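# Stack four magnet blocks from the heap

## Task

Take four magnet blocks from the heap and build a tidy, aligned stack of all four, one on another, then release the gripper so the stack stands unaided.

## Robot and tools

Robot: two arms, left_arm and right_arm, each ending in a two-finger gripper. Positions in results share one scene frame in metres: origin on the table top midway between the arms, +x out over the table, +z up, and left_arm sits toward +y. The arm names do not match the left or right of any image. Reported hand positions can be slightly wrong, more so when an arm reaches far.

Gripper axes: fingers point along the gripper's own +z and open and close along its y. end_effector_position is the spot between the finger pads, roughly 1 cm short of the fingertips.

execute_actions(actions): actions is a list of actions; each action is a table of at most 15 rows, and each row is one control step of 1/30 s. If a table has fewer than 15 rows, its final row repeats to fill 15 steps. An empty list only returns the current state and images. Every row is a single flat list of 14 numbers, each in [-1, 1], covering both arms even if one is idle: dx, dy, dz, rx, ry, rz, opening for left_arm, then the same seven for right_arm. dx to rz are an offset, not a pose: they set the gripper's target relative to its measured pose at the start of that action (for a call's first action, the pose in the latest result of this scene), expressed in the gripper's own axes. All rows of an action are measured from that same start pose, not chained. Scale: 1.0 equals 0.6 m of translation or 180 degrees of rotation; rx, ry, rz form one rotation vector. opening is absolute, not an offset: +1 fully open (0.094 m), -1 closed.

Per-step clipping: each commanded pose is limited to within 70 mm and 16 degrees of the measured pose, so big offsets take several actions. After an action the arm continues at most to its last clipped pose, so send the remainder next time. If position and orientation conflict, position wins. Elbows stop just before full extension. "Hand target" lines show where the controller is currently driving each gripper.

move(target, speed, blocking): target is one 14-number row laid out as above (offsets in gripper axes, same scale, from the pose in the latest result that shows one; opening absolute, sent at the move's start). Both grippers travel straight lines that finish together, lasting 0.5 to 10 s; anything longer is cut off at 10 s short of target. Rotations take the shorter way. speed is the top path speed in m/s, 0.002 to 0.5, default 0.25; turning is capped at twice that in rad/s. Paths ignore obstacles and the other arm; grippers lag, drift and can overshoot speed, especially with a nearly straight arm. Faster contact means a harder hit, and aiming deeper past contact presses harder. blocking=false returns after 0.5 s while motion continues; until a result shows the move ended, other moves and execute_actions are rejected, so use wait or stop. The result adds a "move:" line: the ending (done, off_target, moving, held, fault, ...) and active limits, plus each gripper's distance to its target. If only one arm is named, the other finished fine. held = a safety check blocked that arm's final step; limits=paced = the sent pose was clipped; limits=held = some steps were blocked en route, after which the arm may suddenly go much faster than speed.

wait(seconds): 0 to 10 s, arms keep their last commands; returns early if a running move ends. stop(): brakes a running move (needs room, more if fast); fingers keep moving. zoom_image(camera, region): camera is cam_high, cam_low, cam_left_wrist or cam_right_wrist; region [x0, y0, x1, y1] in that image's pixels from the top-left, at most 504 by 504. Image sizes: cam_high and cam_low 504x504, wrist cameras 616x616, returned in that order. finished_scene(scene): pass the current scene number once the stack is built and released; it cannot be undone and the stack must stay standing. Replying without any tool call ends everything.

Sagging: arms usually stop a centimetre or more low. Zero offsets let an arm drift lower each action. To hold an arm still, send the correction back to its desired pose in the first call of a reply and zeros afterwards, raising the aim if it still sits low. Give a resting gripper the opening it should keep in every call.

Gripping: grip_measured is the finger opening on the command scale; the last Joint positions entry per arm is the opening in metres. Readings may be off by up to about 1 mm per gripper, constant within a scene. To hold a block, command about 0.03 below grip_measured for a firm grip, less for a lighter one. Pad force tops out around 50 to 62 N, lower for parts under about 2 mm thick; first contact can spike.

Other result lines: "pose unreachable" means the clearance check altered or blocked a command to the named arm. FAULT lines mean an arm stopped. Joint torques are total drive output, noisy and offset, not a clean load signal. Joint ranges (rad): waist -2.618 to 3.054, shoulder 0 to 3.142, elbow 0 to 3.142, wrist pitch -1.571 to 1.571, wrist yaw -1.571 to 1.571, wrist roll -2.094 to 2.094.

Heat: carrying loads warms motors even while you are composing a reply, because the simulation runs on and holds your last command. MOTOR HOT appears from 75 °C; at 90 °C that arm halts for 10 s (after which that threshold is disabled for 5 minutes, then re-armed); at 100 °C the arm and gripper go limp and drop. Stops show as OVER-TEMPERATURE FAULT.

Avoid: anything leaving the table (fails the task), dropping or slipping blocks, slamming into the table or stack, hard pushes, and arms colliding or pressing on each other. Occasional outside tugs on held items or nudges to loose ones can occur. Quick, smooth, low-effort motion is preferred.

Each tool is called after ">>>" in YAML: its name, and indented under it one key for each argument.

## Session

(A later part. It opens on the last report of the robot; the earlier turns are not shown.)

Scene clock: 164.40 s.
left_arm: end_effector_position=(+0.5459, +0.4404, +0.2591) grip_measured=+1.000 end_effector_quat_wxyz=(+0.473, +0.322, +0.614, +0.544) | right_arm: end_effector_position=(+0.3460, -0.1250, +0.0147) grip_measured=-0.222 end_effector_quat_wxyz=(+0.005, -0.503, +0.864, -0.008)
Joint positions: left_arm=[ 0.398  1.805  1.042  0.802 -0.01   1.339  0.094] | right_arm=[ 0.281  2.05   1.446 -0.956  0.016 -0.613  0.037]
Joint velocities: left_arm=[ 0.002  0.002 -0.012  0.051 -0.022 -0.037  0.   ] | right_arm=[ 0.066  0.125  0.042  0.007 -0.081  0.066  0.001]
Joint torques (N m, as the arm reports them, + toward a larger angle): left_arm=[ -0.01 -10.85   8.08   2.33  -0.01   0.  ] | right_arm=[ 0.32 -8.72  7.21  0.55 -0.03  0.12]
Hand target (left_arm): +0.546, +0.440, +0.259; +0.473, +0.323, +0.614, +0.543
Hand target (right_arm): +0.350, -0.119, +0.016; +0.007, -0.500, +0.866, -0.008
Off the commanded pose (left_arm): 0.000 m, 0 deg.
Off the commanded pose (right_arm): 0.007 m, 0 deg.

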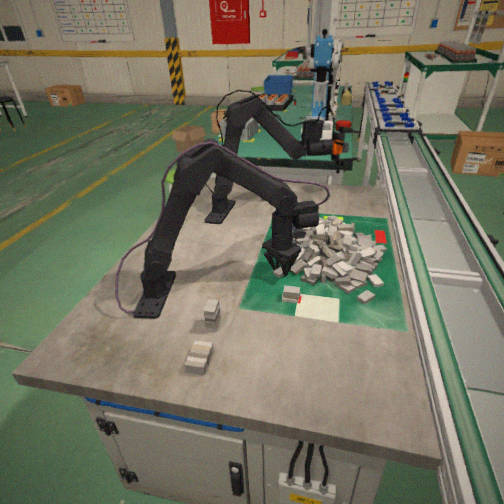

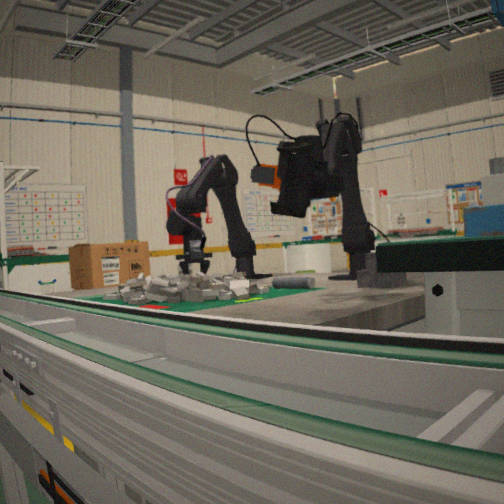

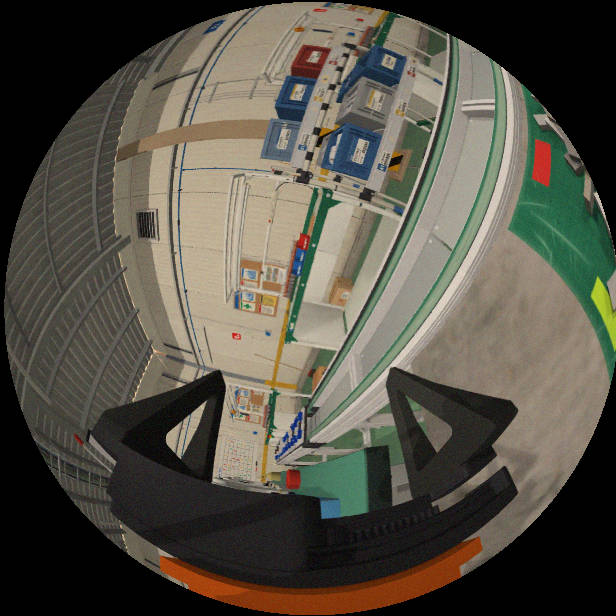

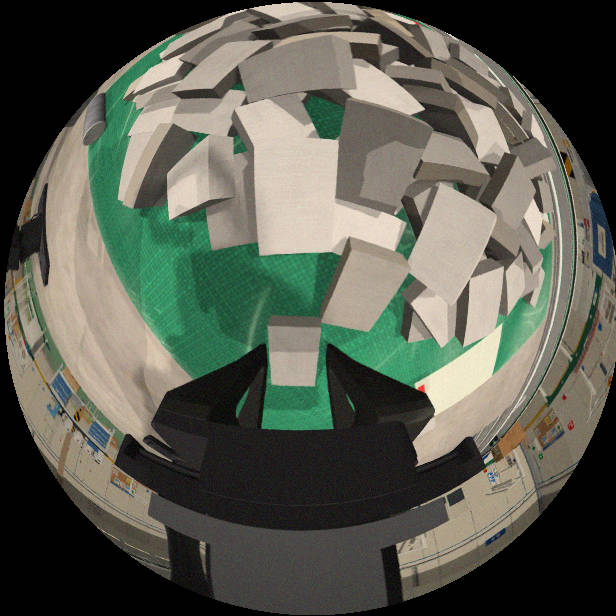

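Still moving a bit; close now, holding.

>>> execute_actions:
  actions:
    - [[0,0,0,0,0,0,1, -0.008,0,0,0,0,0,-0.22],[0,0,0,0,0,0,1, -0.008,0,0,0,0,0,-0.22],[0,0,0,0,0,0,1, -0.008,0,0,0,0,0,-0.22],[0,0,0,0,0,0,1, -0.008,0,0,0,0,0,-0.28],[0,0,0,0,0,0,1, -0.008,0,0,0,0,0,-0.33],[0,0,0,0,0,0,1, -0.008,0,0,0,0,0,-0.37],[0,0,0,0,0,0,1, -0.008,0,0,0,0,0,-0.40],[0,0,0,0,0,0,1, -0.008,0,0,0,0,0,-0.42],[0,0,0,0,0,0,1, -0.008,0,0,0,0,0,-0.44],[0,0,0,0,0,0,1, -0.008,0,0,0,0,0,-0.46],[0,0,0,0,0,0,1, -0.008,0,0,0,0,0,-0.48]]

>>> zoom_image:
  camera: "cam_right_wrist"
  region: [200, 240, 400, 440]

Scene clock: 166.53 s.
left_arm: end_effector_position=(+0.5459, +0.4403, +0.2596) grip_measured=+1.000 end_effector_quat_wxyz=(+0.474, +0.322, +0.613, +0.544) | right_arm: end_effector_position=(+0.3451, -0.1238, +0.0130) grip_measured=-0.435 end_effector_quat_wxyz=(+0.003, -0.502, +0.865, -0.008)
Joint positions: left_arm=[ 0.398  1.805  1.042  0.804 -0.01   1.339  0.094] | right_arm=[ 0.285  2.056  1.447 -0.956  0.016 -0.607  0.027]
Joint velocities: left_arm=[-0.002  0.012 -0.012 -0.007  0.007  0.022  0.   ] | right_arm=[ 0.012 -0.017 -0.012 -0.022 -0.022 -0.022 -0.   ]
Joint torques (N m, as the arm reports them, + toward a larger angle): left_arm=[ -0.02 -10.84   8.07   2.34  -0.01   0.  ] | right_arm=[ 0.32 -8.74  6.87  0.54 -0.02  0.02]
Hand target (left_arm): +0.546, +0.440, +0.259; +0.473, +0.322, +0.614, +0.544
Hand target (right_arm): +0.348, -0.121, +0.015; +0.005, -0.503, +0.864, -0.008
Off the commanded pose (left_arm): 0.001 m, 0 deg.
Off the commanded pose (right_arm): 0.005 m, 0 deg.

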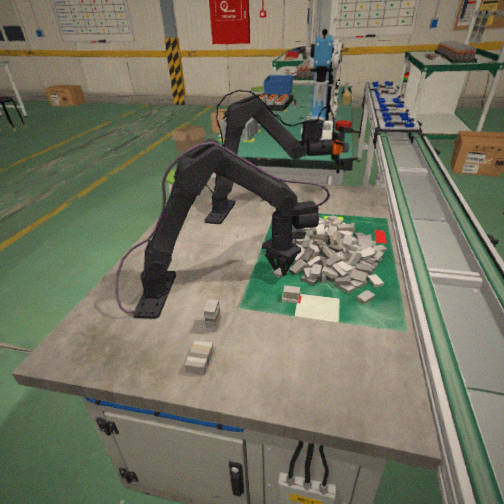

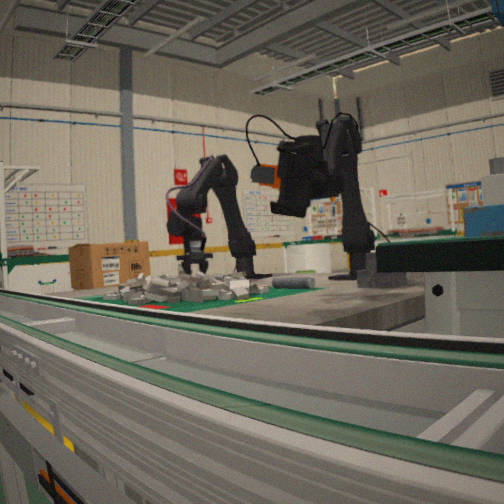

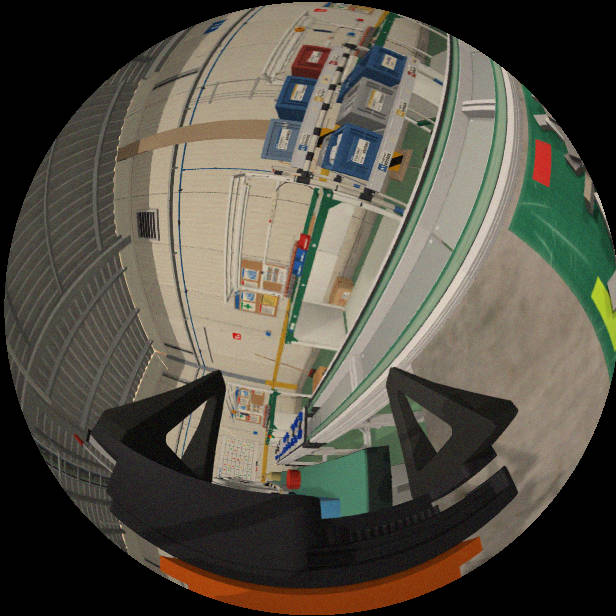

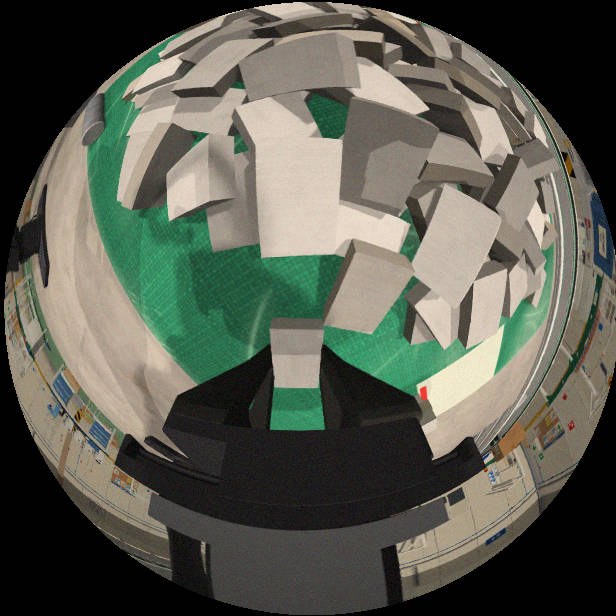

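Region (200, 240, 400, 440) of cam_right_wrist's 616x616 image, scaled by 2.520, with more detail than that image has.

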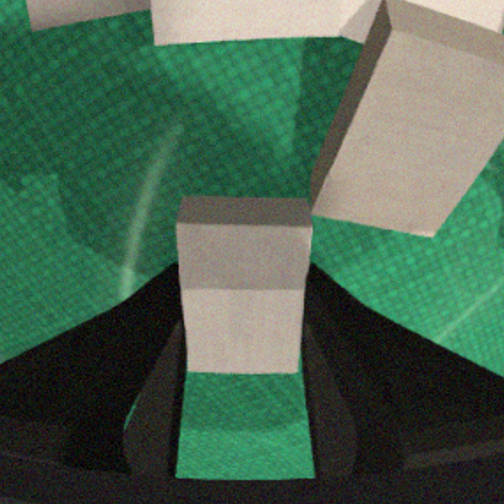

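>>> move:
  target: [0,0,0,0,0,0,1, 0.125,-0.162,-0.12,0,0,0.335,-0.48]
  speed: 0.25

Scene clock: 170.70 s.
left_arm: end_effector_position=(+0.5459, +0.4403, +0.2601) grip_measured=+1.000 end_effector_quat_wxyz=(+0.474, +0.322, +0.612, +0.545) | right_arm: end_effector_position=(+0.3869, -0.2355, +0.0789) grip_measured=-0.436 end_effector_quat_wxyz=(-0.002, -0.008, +1.000, -0.008)
Joint positions: left_arm=[ 0.398  1.805  1.042  0.806 -0.01   1.339  0.094] | right_arm=[-0.026  2.04   1.694 -1.23   0.016  0.117  0.026]
Joint velocities: left_arm=[-0.017  0.002 -0.002 -0.081  0.007  0.022  0.   ] | right_arm=[-0.012 -0.002 -0.027  0.007  0.007  0.051 -0.001]
Joint torques (N m, as the arm reports them, + toward a larger angle): left_arm=[ -0.03 -10.85   8.09   2.32  -0.01   0.  ] | right_arm=[-0.53 -9.37  7.78  0.45 -0.03  0.13]
Hand target (left_arm): +0.546, +0.440, +0.260; +0.474, +0.322, +0.613, +0.544
Hand target (right_arm): +0.392, -0.237, +0.086; +0.006, +0.001, +1.000, -0.007
Off the commanded pose (left_arm): 0.000 m, 0 deg.
Off the commanded pose (right_arm): 0.009 m, 1 deg.
move: done

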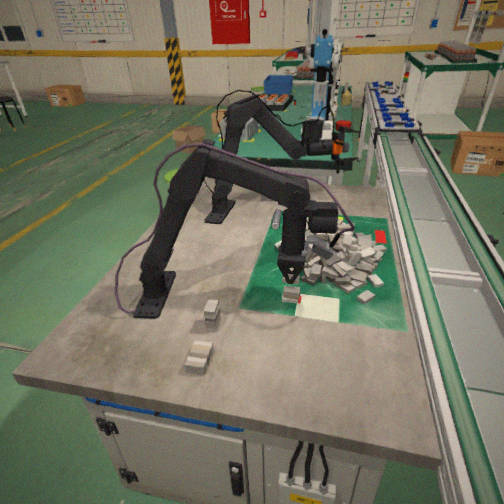

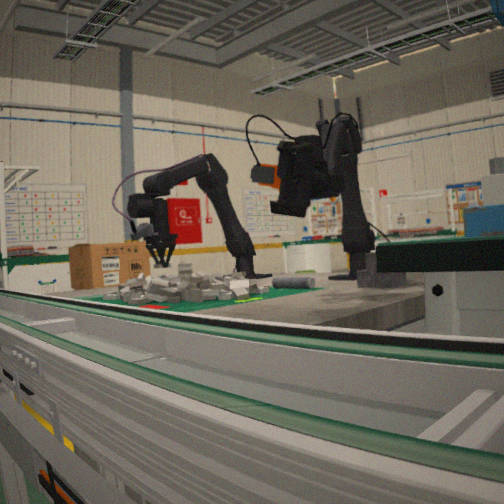

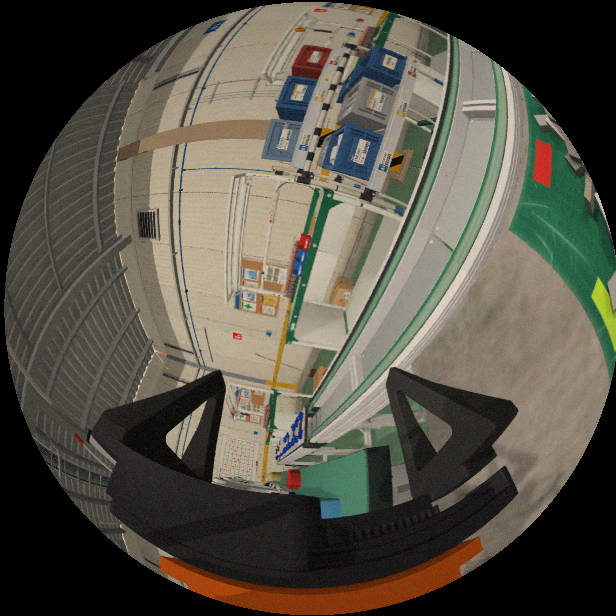

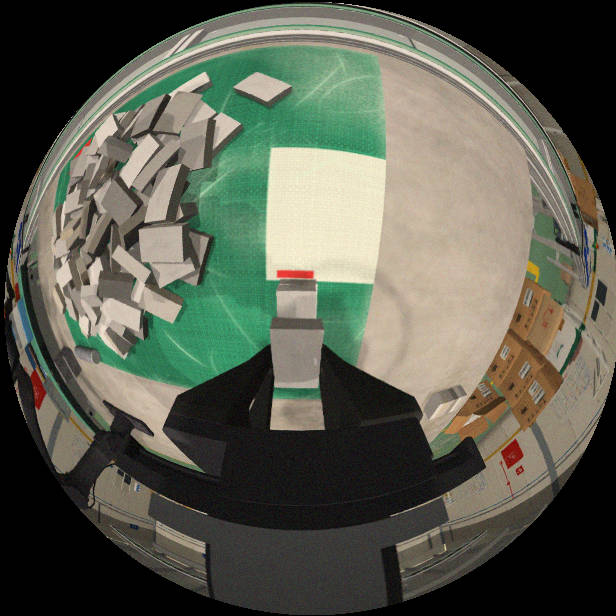

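>>> move:
  target: [0,0,0,0,0,0,1, -0.003,0,0.052,0,0,0.004,-0.48]
  speed: 0.04

>>> zoom_image:
  camera: "cam_right_wrist"
  region: [230, 250, 370, 390]

>>> zoom_image:
  camera: "cam_high"
  region: [260, 260, 330, 320]

Scene clock: 172.97 s.
left_arm: end_effector_position=(+0.5459, +0.4403, +0.2607) grip_measured=+1.000 end_effector_quat_wxyz=(+0.475, +0.321, +0.612, +0.545) | right_arm: end_effector_position=(+0.3908, -0.2350, +0.0547) grip_measured=-0.436 end_effector_quat_wxyz=(+0.005, -0.007, +1.000, -0.007)
Joint positions: left_arm=[ 0.398  1.805  1.042  0.808 -0.01   1.339  0.094] | right_arm=[-0.026  2.058  1.623 -1.129  0.016  0.119  0.026]
Joint velocities: left_arm=[-0.002 -0.017 -0.002 -0.051 -0.066  0.007  0.   ] | right_arm=[ 0.022  0.002  0.007  0.007 -0.051 -0.022 -0.   ]
Joint torques (N m, as the arm reports them, + toward a larger angle): left_arm=[ -0.01 -10.84   8.07   2.33  -0.01   0.  ] | right_arm=[-0.17 -8.96  4.42  0.72 -0.05  0.09]
Hand target (left_arm): +0.546, +0.440, +0.260; +0.474, +0.322, +0.612, +0.545
Hand target (right_arm): +0.388, -0.236, +0.048; -0.002, -0.002, +1.000, -0.008
Off the commanded pose (left_arm): 0.001 m, 0 deg.
Off the commanded pose (right_arm): 0.007 m, 1 deg.
move: done

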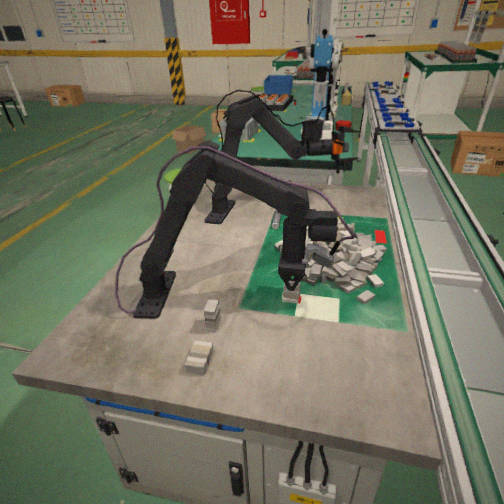

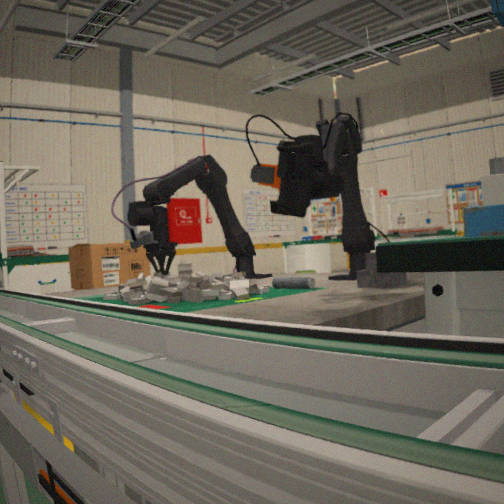

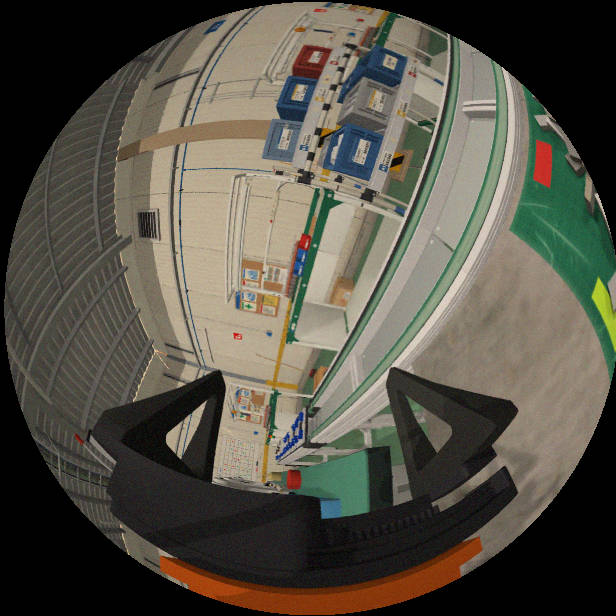

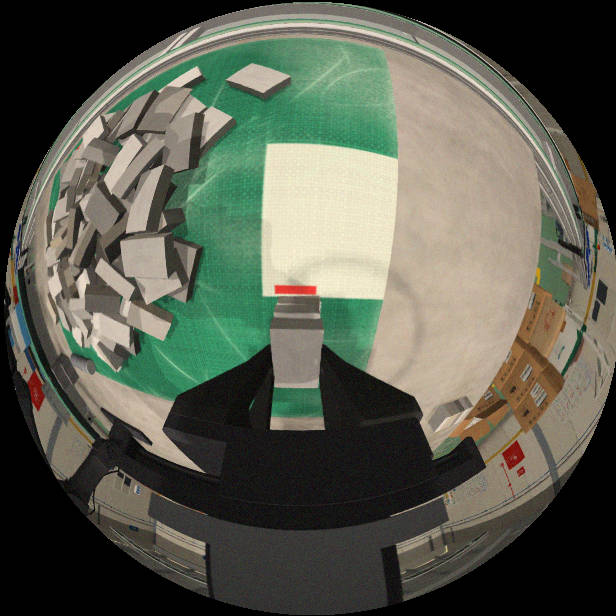

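Region (230, 250, 370, 390) of cam_right_wrist's 616x616 image, scaled by 3.600, with more detail than that image has.

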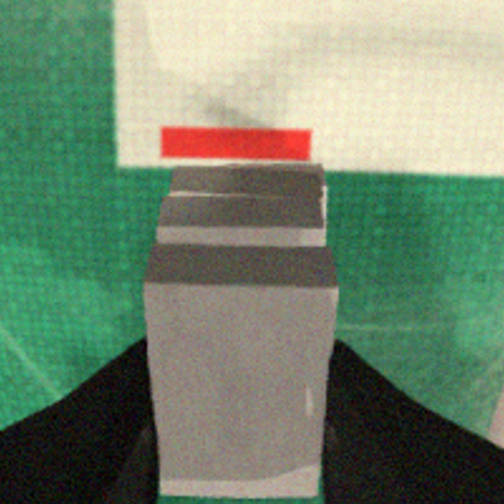

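Region (260, 260, 330, 320) of cam_high's 504x504 image, scaled by 7.200, with more detail than that image has; it fills the top 432 rows of this view, and the rest is white.

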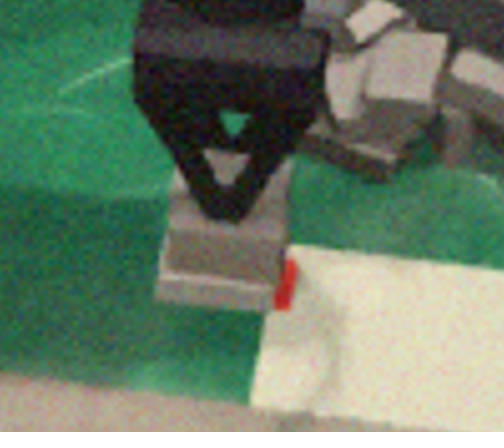

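Lower another ~6 mm.

>>> move:
  target: [0,0,0,0,0,0,1, 0.005,0,0.022,0,0,0,-0.48]
  speed: 0.02

>>> zoom_image:
  camera: "cam_right_wrist"
  region: [230, 250, 370, 390]

Scene clock: 174.70 s.
left_arm: end_effector_position=(+0.5458, +0.4403, +0.2611) grip_measured=+1.000 end_effector_quat_wxyz=(+0.475, +0.321, +0.611, +0.546) | right_arm: end_effector_position=(+0.3897, -0.2350, +0.0473) grip_measured=-0.436 end_effector_quat_wxyz=(+0.005, -0.007, +1.000, -0.007)
Joint positions: left_arm=[ 0.398  1.805  1.042  0.81  -0.01   1.339  0.094] | right_arm=[-0.026  2.058  1.593 -1.097  0.015  0.119  0.026]
Joint velocities: left_arm=[-0.002 -0.017  0.012 -0.037 -0.007 -0.007  0.   ] | right_arm=[-0.012 -0.002 -0.027  0.037 -0.022 -0.007  0.   ]
Joint torques (N m, as the arm reports them, + toward a larger angle): left_arm=[ -0.01 -10.85   8.08   2.33  -0.01   0.  ] | right_arm=[ 0.03 -9.67  3.9   0.81 -0.02  0.02]
Hand target (left_arm): +0.546, +0.440, +0.261; +0.475, +0.321, +0.612, +0.545
Hand target (right_arm): +0.388, -0.235, +0.042; +0.004, -0.007, +1.000, -0.007
Off the commanded pose (left_arm): 0.000 m, 0 deg.
Off the commanded pose (right_arm): 0.006 m, 0 deg.
move: done

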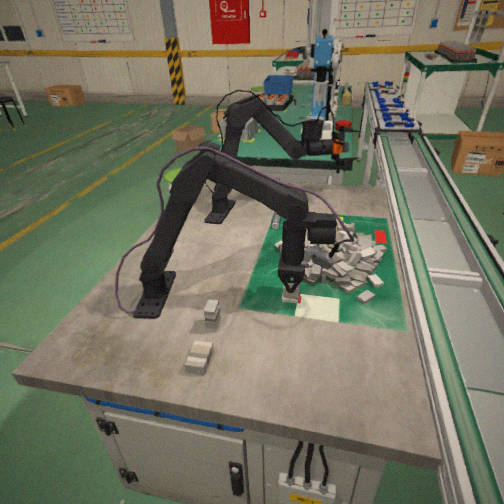

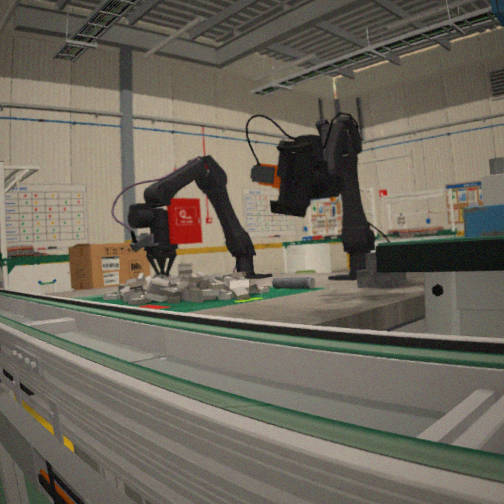

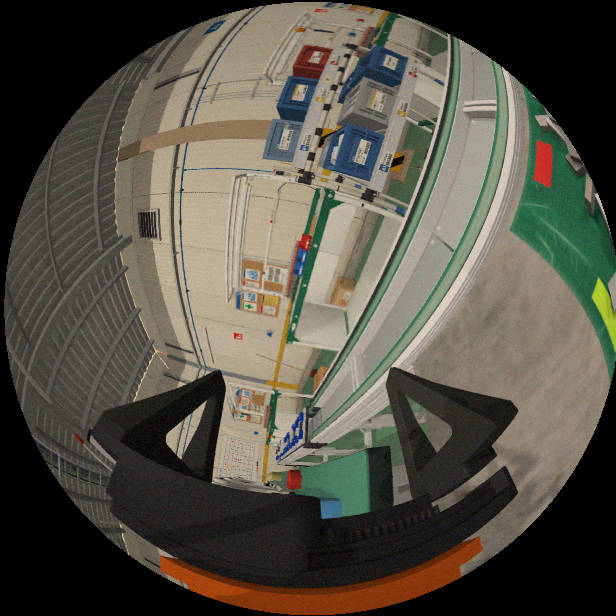

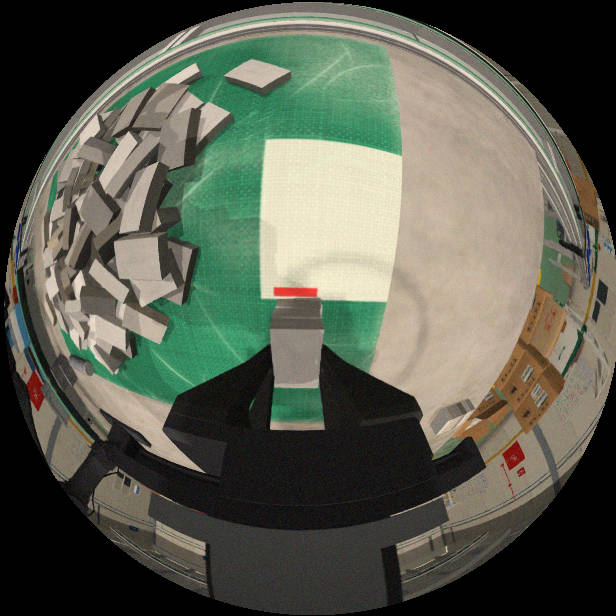

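Region (230, 250, 370, 390) of cam_right_wrist's 616x616 image, scaled by 3.600, with more detail than that image has.

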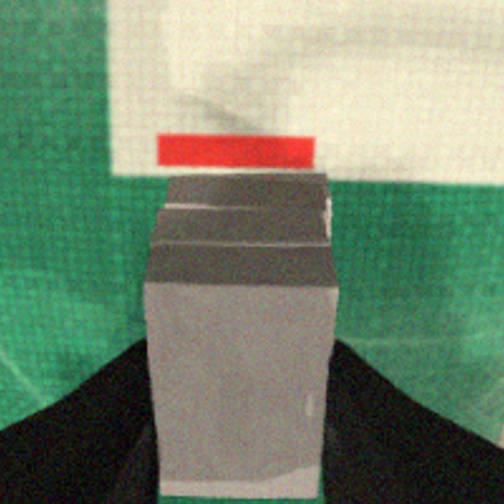

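>>> execute_actions:
  actions:
    - [[0,0,0,0,0,0,1, 0,0,0,0,0,0,-0.45],[0,0,0,0,0,0,1, 0,0,0,0,0,0,-0.43],[0,0,0,0,0,0,1, 0,0,0,0,0,0,-0.40],[0,0,0,0,0,0,1, 0,0,0,0,0,0,-0.35],[0,0,0,0,0,0,1, 0,0,0,0,0,0,-0.3],[0,0,0,0,0,0,1, 0,0,0,0,0,0,-0.2]]

>>> move:
  target: [0,0,0,0,0,0,1, 0.004,0,0.062,0,0,0,-0.2]
  speed: 0.05

>>> zoom_image:
  camera: "cam_right_wrist"
  region: [200, 240, 400, 440]

Scene clock: 177.27 s.
left_arm: end_effector_position=(+0.5458, +0.4403, +0.2616) grip_measured=+1.000 end_effector_quat_wxyz=(+0.476, +0.321, +0.611, +0.546) | right_arm: end_effector_position=(+0.3896, -0.2351, +0.0473) grip_measured=-0.202 end_effector_quat_wxyz=(+0.005, -0.007, +1.000, -0.007)
Joint positions: left_arm=[ 0.398  1.805  1.042  0.812 -0.01   1.339  0.094] | right_arm=[-0.026  2.058  1.593 -1.097  0.015  0.119  0.037]
Joint velocities: left_arm=[ 0.012 -0.007 -0.007 -0.037  0.007 -0.007  0.   ] | right_arm=[-0.012 -0.017  0.002  0.007  0.037 -0.007  0.002]
Joint torques (N m, as the arm reports them, + toward a larger angle): left_arm=[ -0.03 -10.85   8.08   2.32  -0.01   0.  ] | right_arm=[ 0.1  -9.64  5.57  0.61  0.01  0.01]
Hand target (left_arm): +0.546, +0.440, +0.261; +0.475, +0.321, +0.611, +0.546
Hand target (right_arm): +0.390, -0.235, +0.047; +0.005, -0.007, +1.000, -0.007
Off the commanded pose (left_arm): 0.000 m, 0 deg.
Off the commanded pose (right_arm): 0.000 m, 0 deg.

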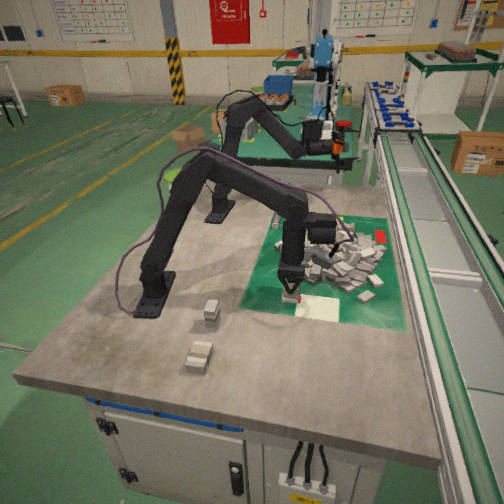

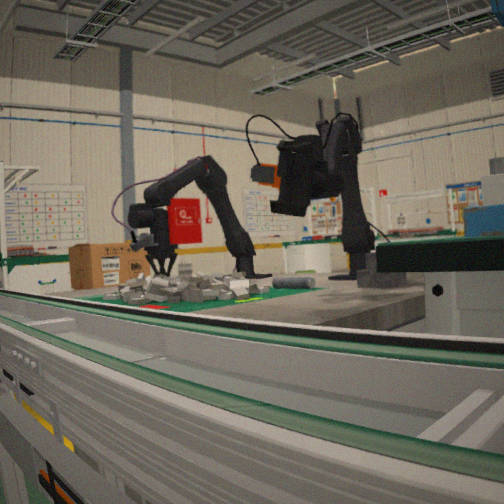

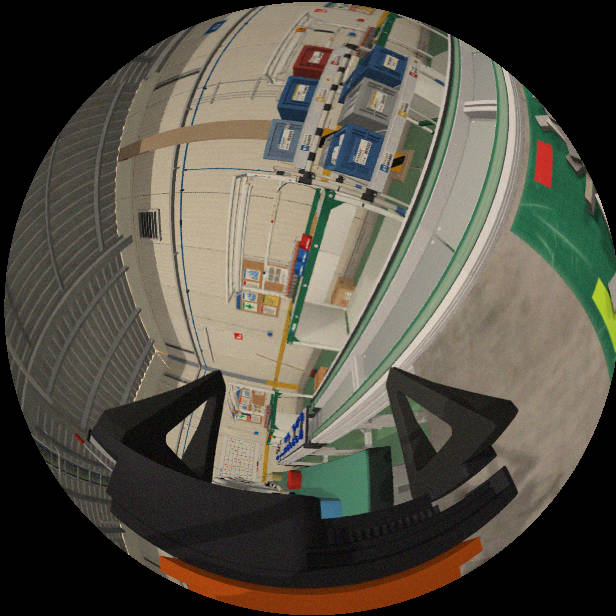

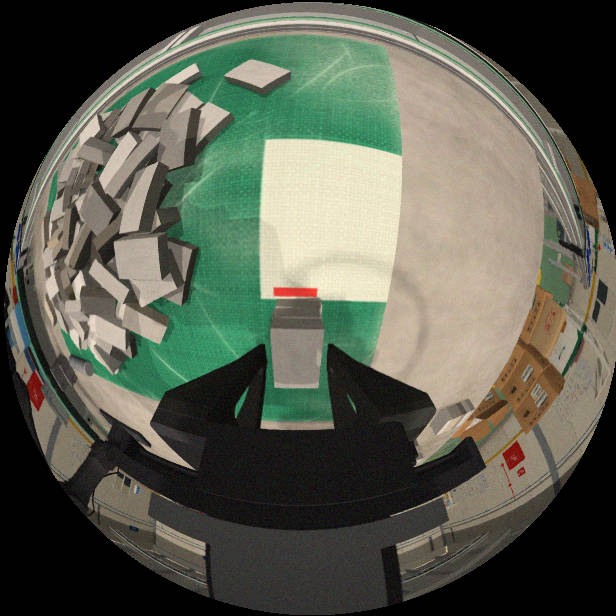

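Scene clock: 178.47 s.
left_arm: end_effector_position=(+0.5458, +0.4403, +0.2622) grip_measured=+1.000 end_effector_quat_wxyz=(+0.476, +0.320, +0.610, +0.547) | right_arm: end_effector_position=(+0.3922, -0.2347, +0.0194) grip_measured=-0.202 end_effector_quat_wxyz=(+0.016, -0.007, +1.000, -0.006)
Joint positions: left_arm=[ 0.398  1.805  1.042  0.814 -0.01   1.339  0.094] | right_arm=[-0.026  2.078  1.508 -0.971  0.015  0.119  0.037]
Joint velocities: left_arm=[ 0.007  0.002  0.027 -0.022  0.007  0.022  0.   ] | right_arm=[ 0.007 -0.012  0.022 -0.022 -0.007 -0.022 -0.001]
Joint torques (N m, as the arm reports them, + toward a larger angle): left_arm=[ -0.03 -10.84   8.07   2.32  -0.01   0.  ] | right_arm=[-0.01 -8.72  4.01  0.71 -0.04  0.  ]
Hand target (left_arm): +0.546, +0.440, +0.262; +0.476, +0.321, +0.610, +0.546
Hand target (right_arm): +0.387, -0.235, +0.010; +0.005, -0.007, +1.000, -0.007
Off the commanded pose (left_arm): 0.001 m, 0 deg.
Off the commanded pose (right_arm): 0.010 m, 1 deg.
move: done

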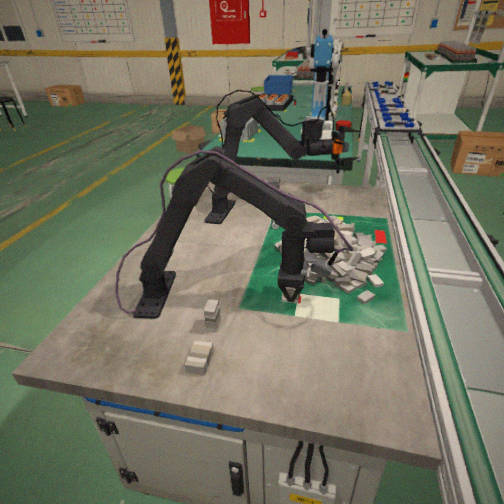

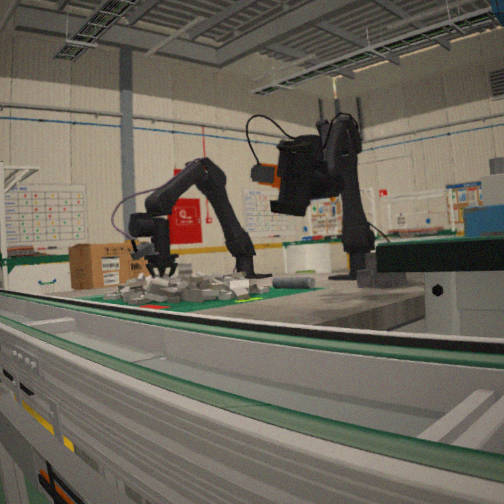

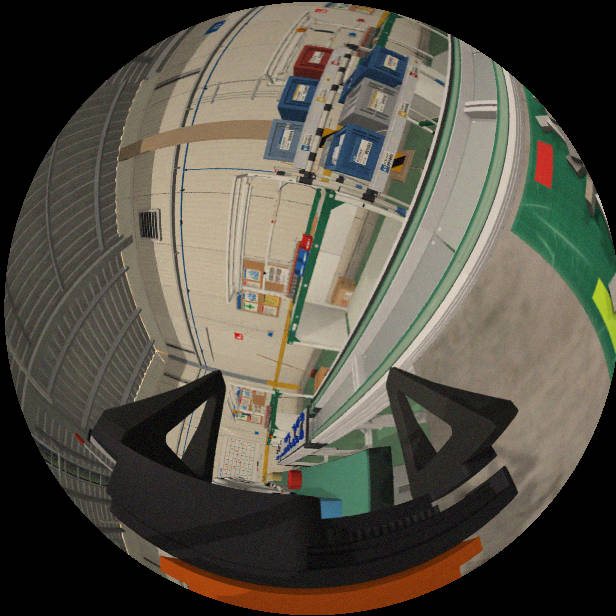

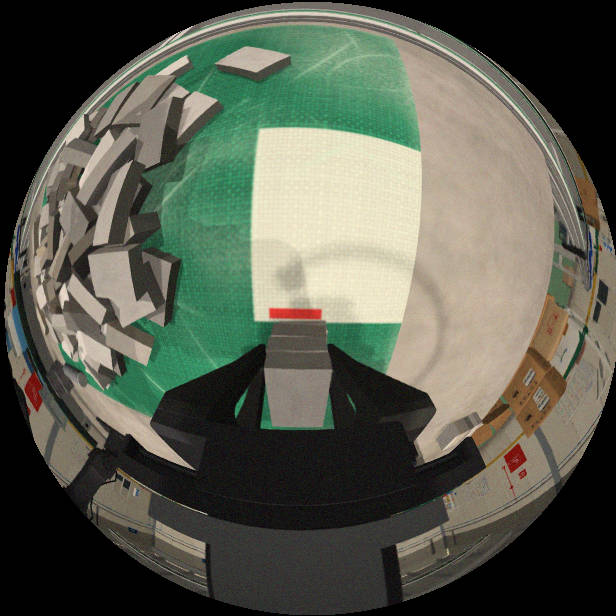

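Region (200, 240, 400, 440) of cam_right_wrist's 616x616 image, scaled by 2.520, with more detail than that image has.

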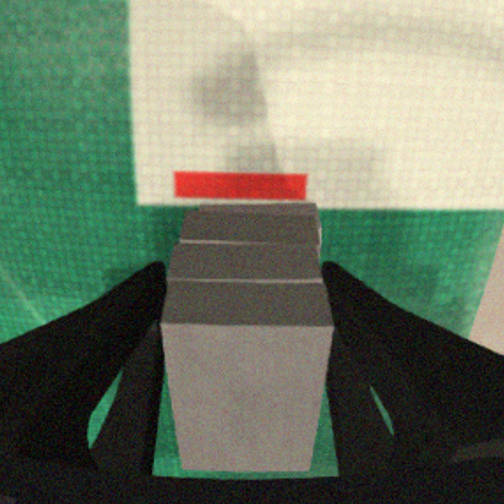

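>>> execute_actions:
  actions:
    - [[0,0,0,0,0,0,1, 0.008,0,0.018,0,0,0,-0.2],[0,0,0,0,0,0,1, 0.008,0,0.02,0,0,0,-0.2],[0,0,0,0,0,0,1, 0.008,0,0.022,0,0,0,-0.2],[0,0,0,0,0,0,1, 0.008,0,0.022,0,0,0,-0.25],[0,0,0,0,0,0,1, 0.008,0,0.022,0,0,0,-0.29],[0,0,0,0,0,0,1, 0.008,0,0.022,0,0,0,-0.32],[0,0,0,0,0,0,1, 0.008,0,0.022,0,0,0,-0.35],[0,0,0,0,0,0,1, 0.008,0,0.022,0,0,0,-0.37],[0,0,0,0,0,0,1, 0.008,0,0.022,0,0,0,-0.39],[0,0,0,0,0,0,1, 0.008,0,0.022,0,0,0,-0.41],[0,0,0,0,0,0,1, 0.008,0,0.022,0,0,0,-0.43],[0,0,0,0,0,0,1, 0.008,0,0.022,0,0,0,-0.45],[0,0,0,0,0,0,1, 0.008,0,0.022,0,0,0,-0.46]]

>>> zoom_image:
  camera: "cam_right_wrist"
  region: [200, 240, 400, 440]

Scene clock: 181.23 s.
left_arm: end_effector_position=(+0.5458, +0.4403, +0.2627) grip_measured=+1.000 end_effector_quat_wxyz=(+0.476, +0.320, +0.609, +0.547) | right_arm: end_effector_position=(+0.3907, -0.2353, +0.0126) grip_measured=-0.429 end_effector_quat_wxyz=(+0.018, -0.007, +1.000, -0.007)
Joint positions: left_arm=[ 0.398  1.805  1.042  0.816 -0.01   1.339  0.094] | right_arm=[-0.026  2.078  1.48  -0.939  0.017  0.119  0.027]
Joint velocities: left_arm=[ 0.002 -0.007 -0.002 -0.066 -0.007 -0.022  0.   ] | right_arm=[-0.007 -0.007 -0.017 -0.051  0.022 -0.022  0.   ]
Joint torques (N m, as the arm reports them, + toward a larger angle): left_arm=[ -0.01 -10.85   8.07   2.34  -0.01   0.  ] | right_arm=[ 0.12 -9.4   3.63  0.91 -0.06  0.03]
Hand target (left_arm): +0.546, +0.440, +0.262; +0.476, +0.320, +0.610, +0.547
Hand target (right_arm): +0.388, -0.235, +0.006; +0.015, -0.007, +1.000, -0.006
Off the commanded pose (left_arm): 0.000 m, 0 deg.
Off the commanded pose (right_arm): 0.007 m, 0 deg.

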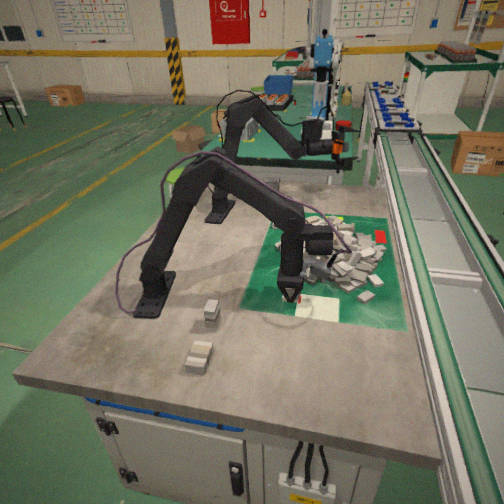

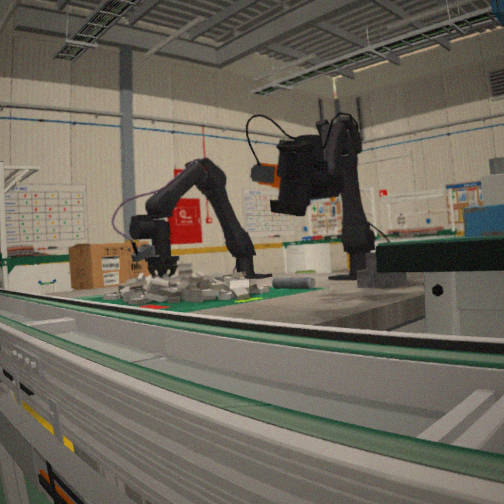

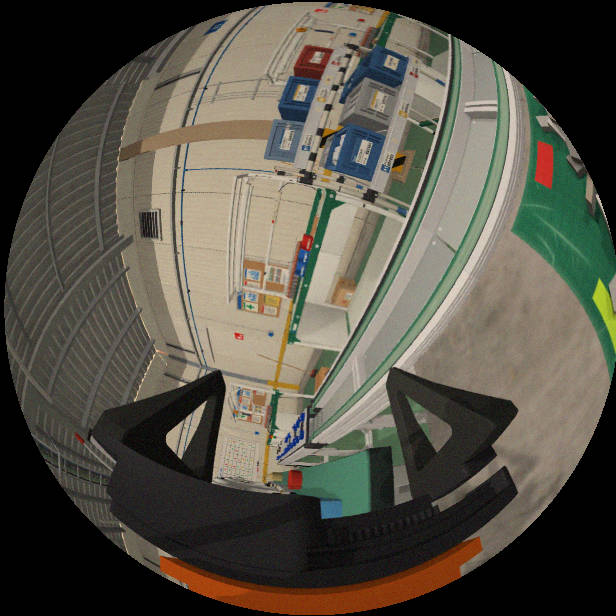

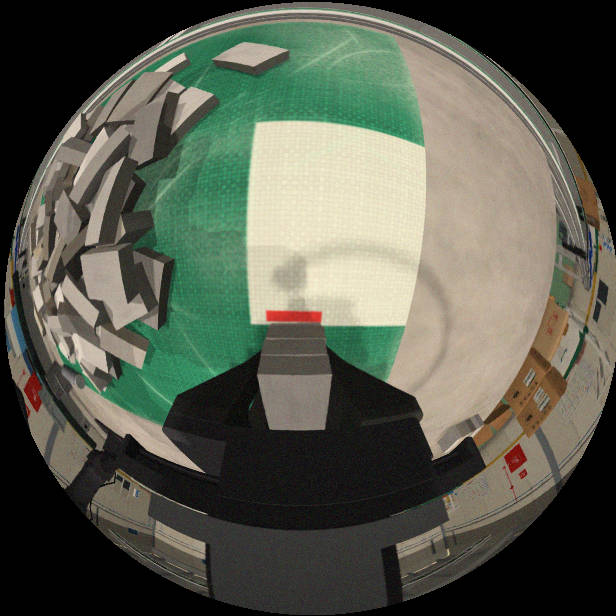

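Region (200, 240, 400, 440) of cam_right_wrist's 616x616 image, scaled by 2.520, with more detail than that image has.

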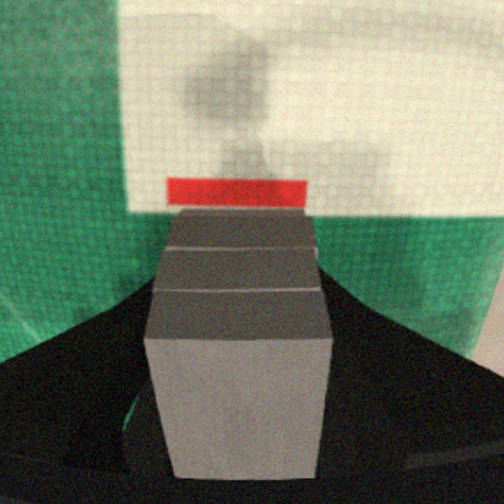

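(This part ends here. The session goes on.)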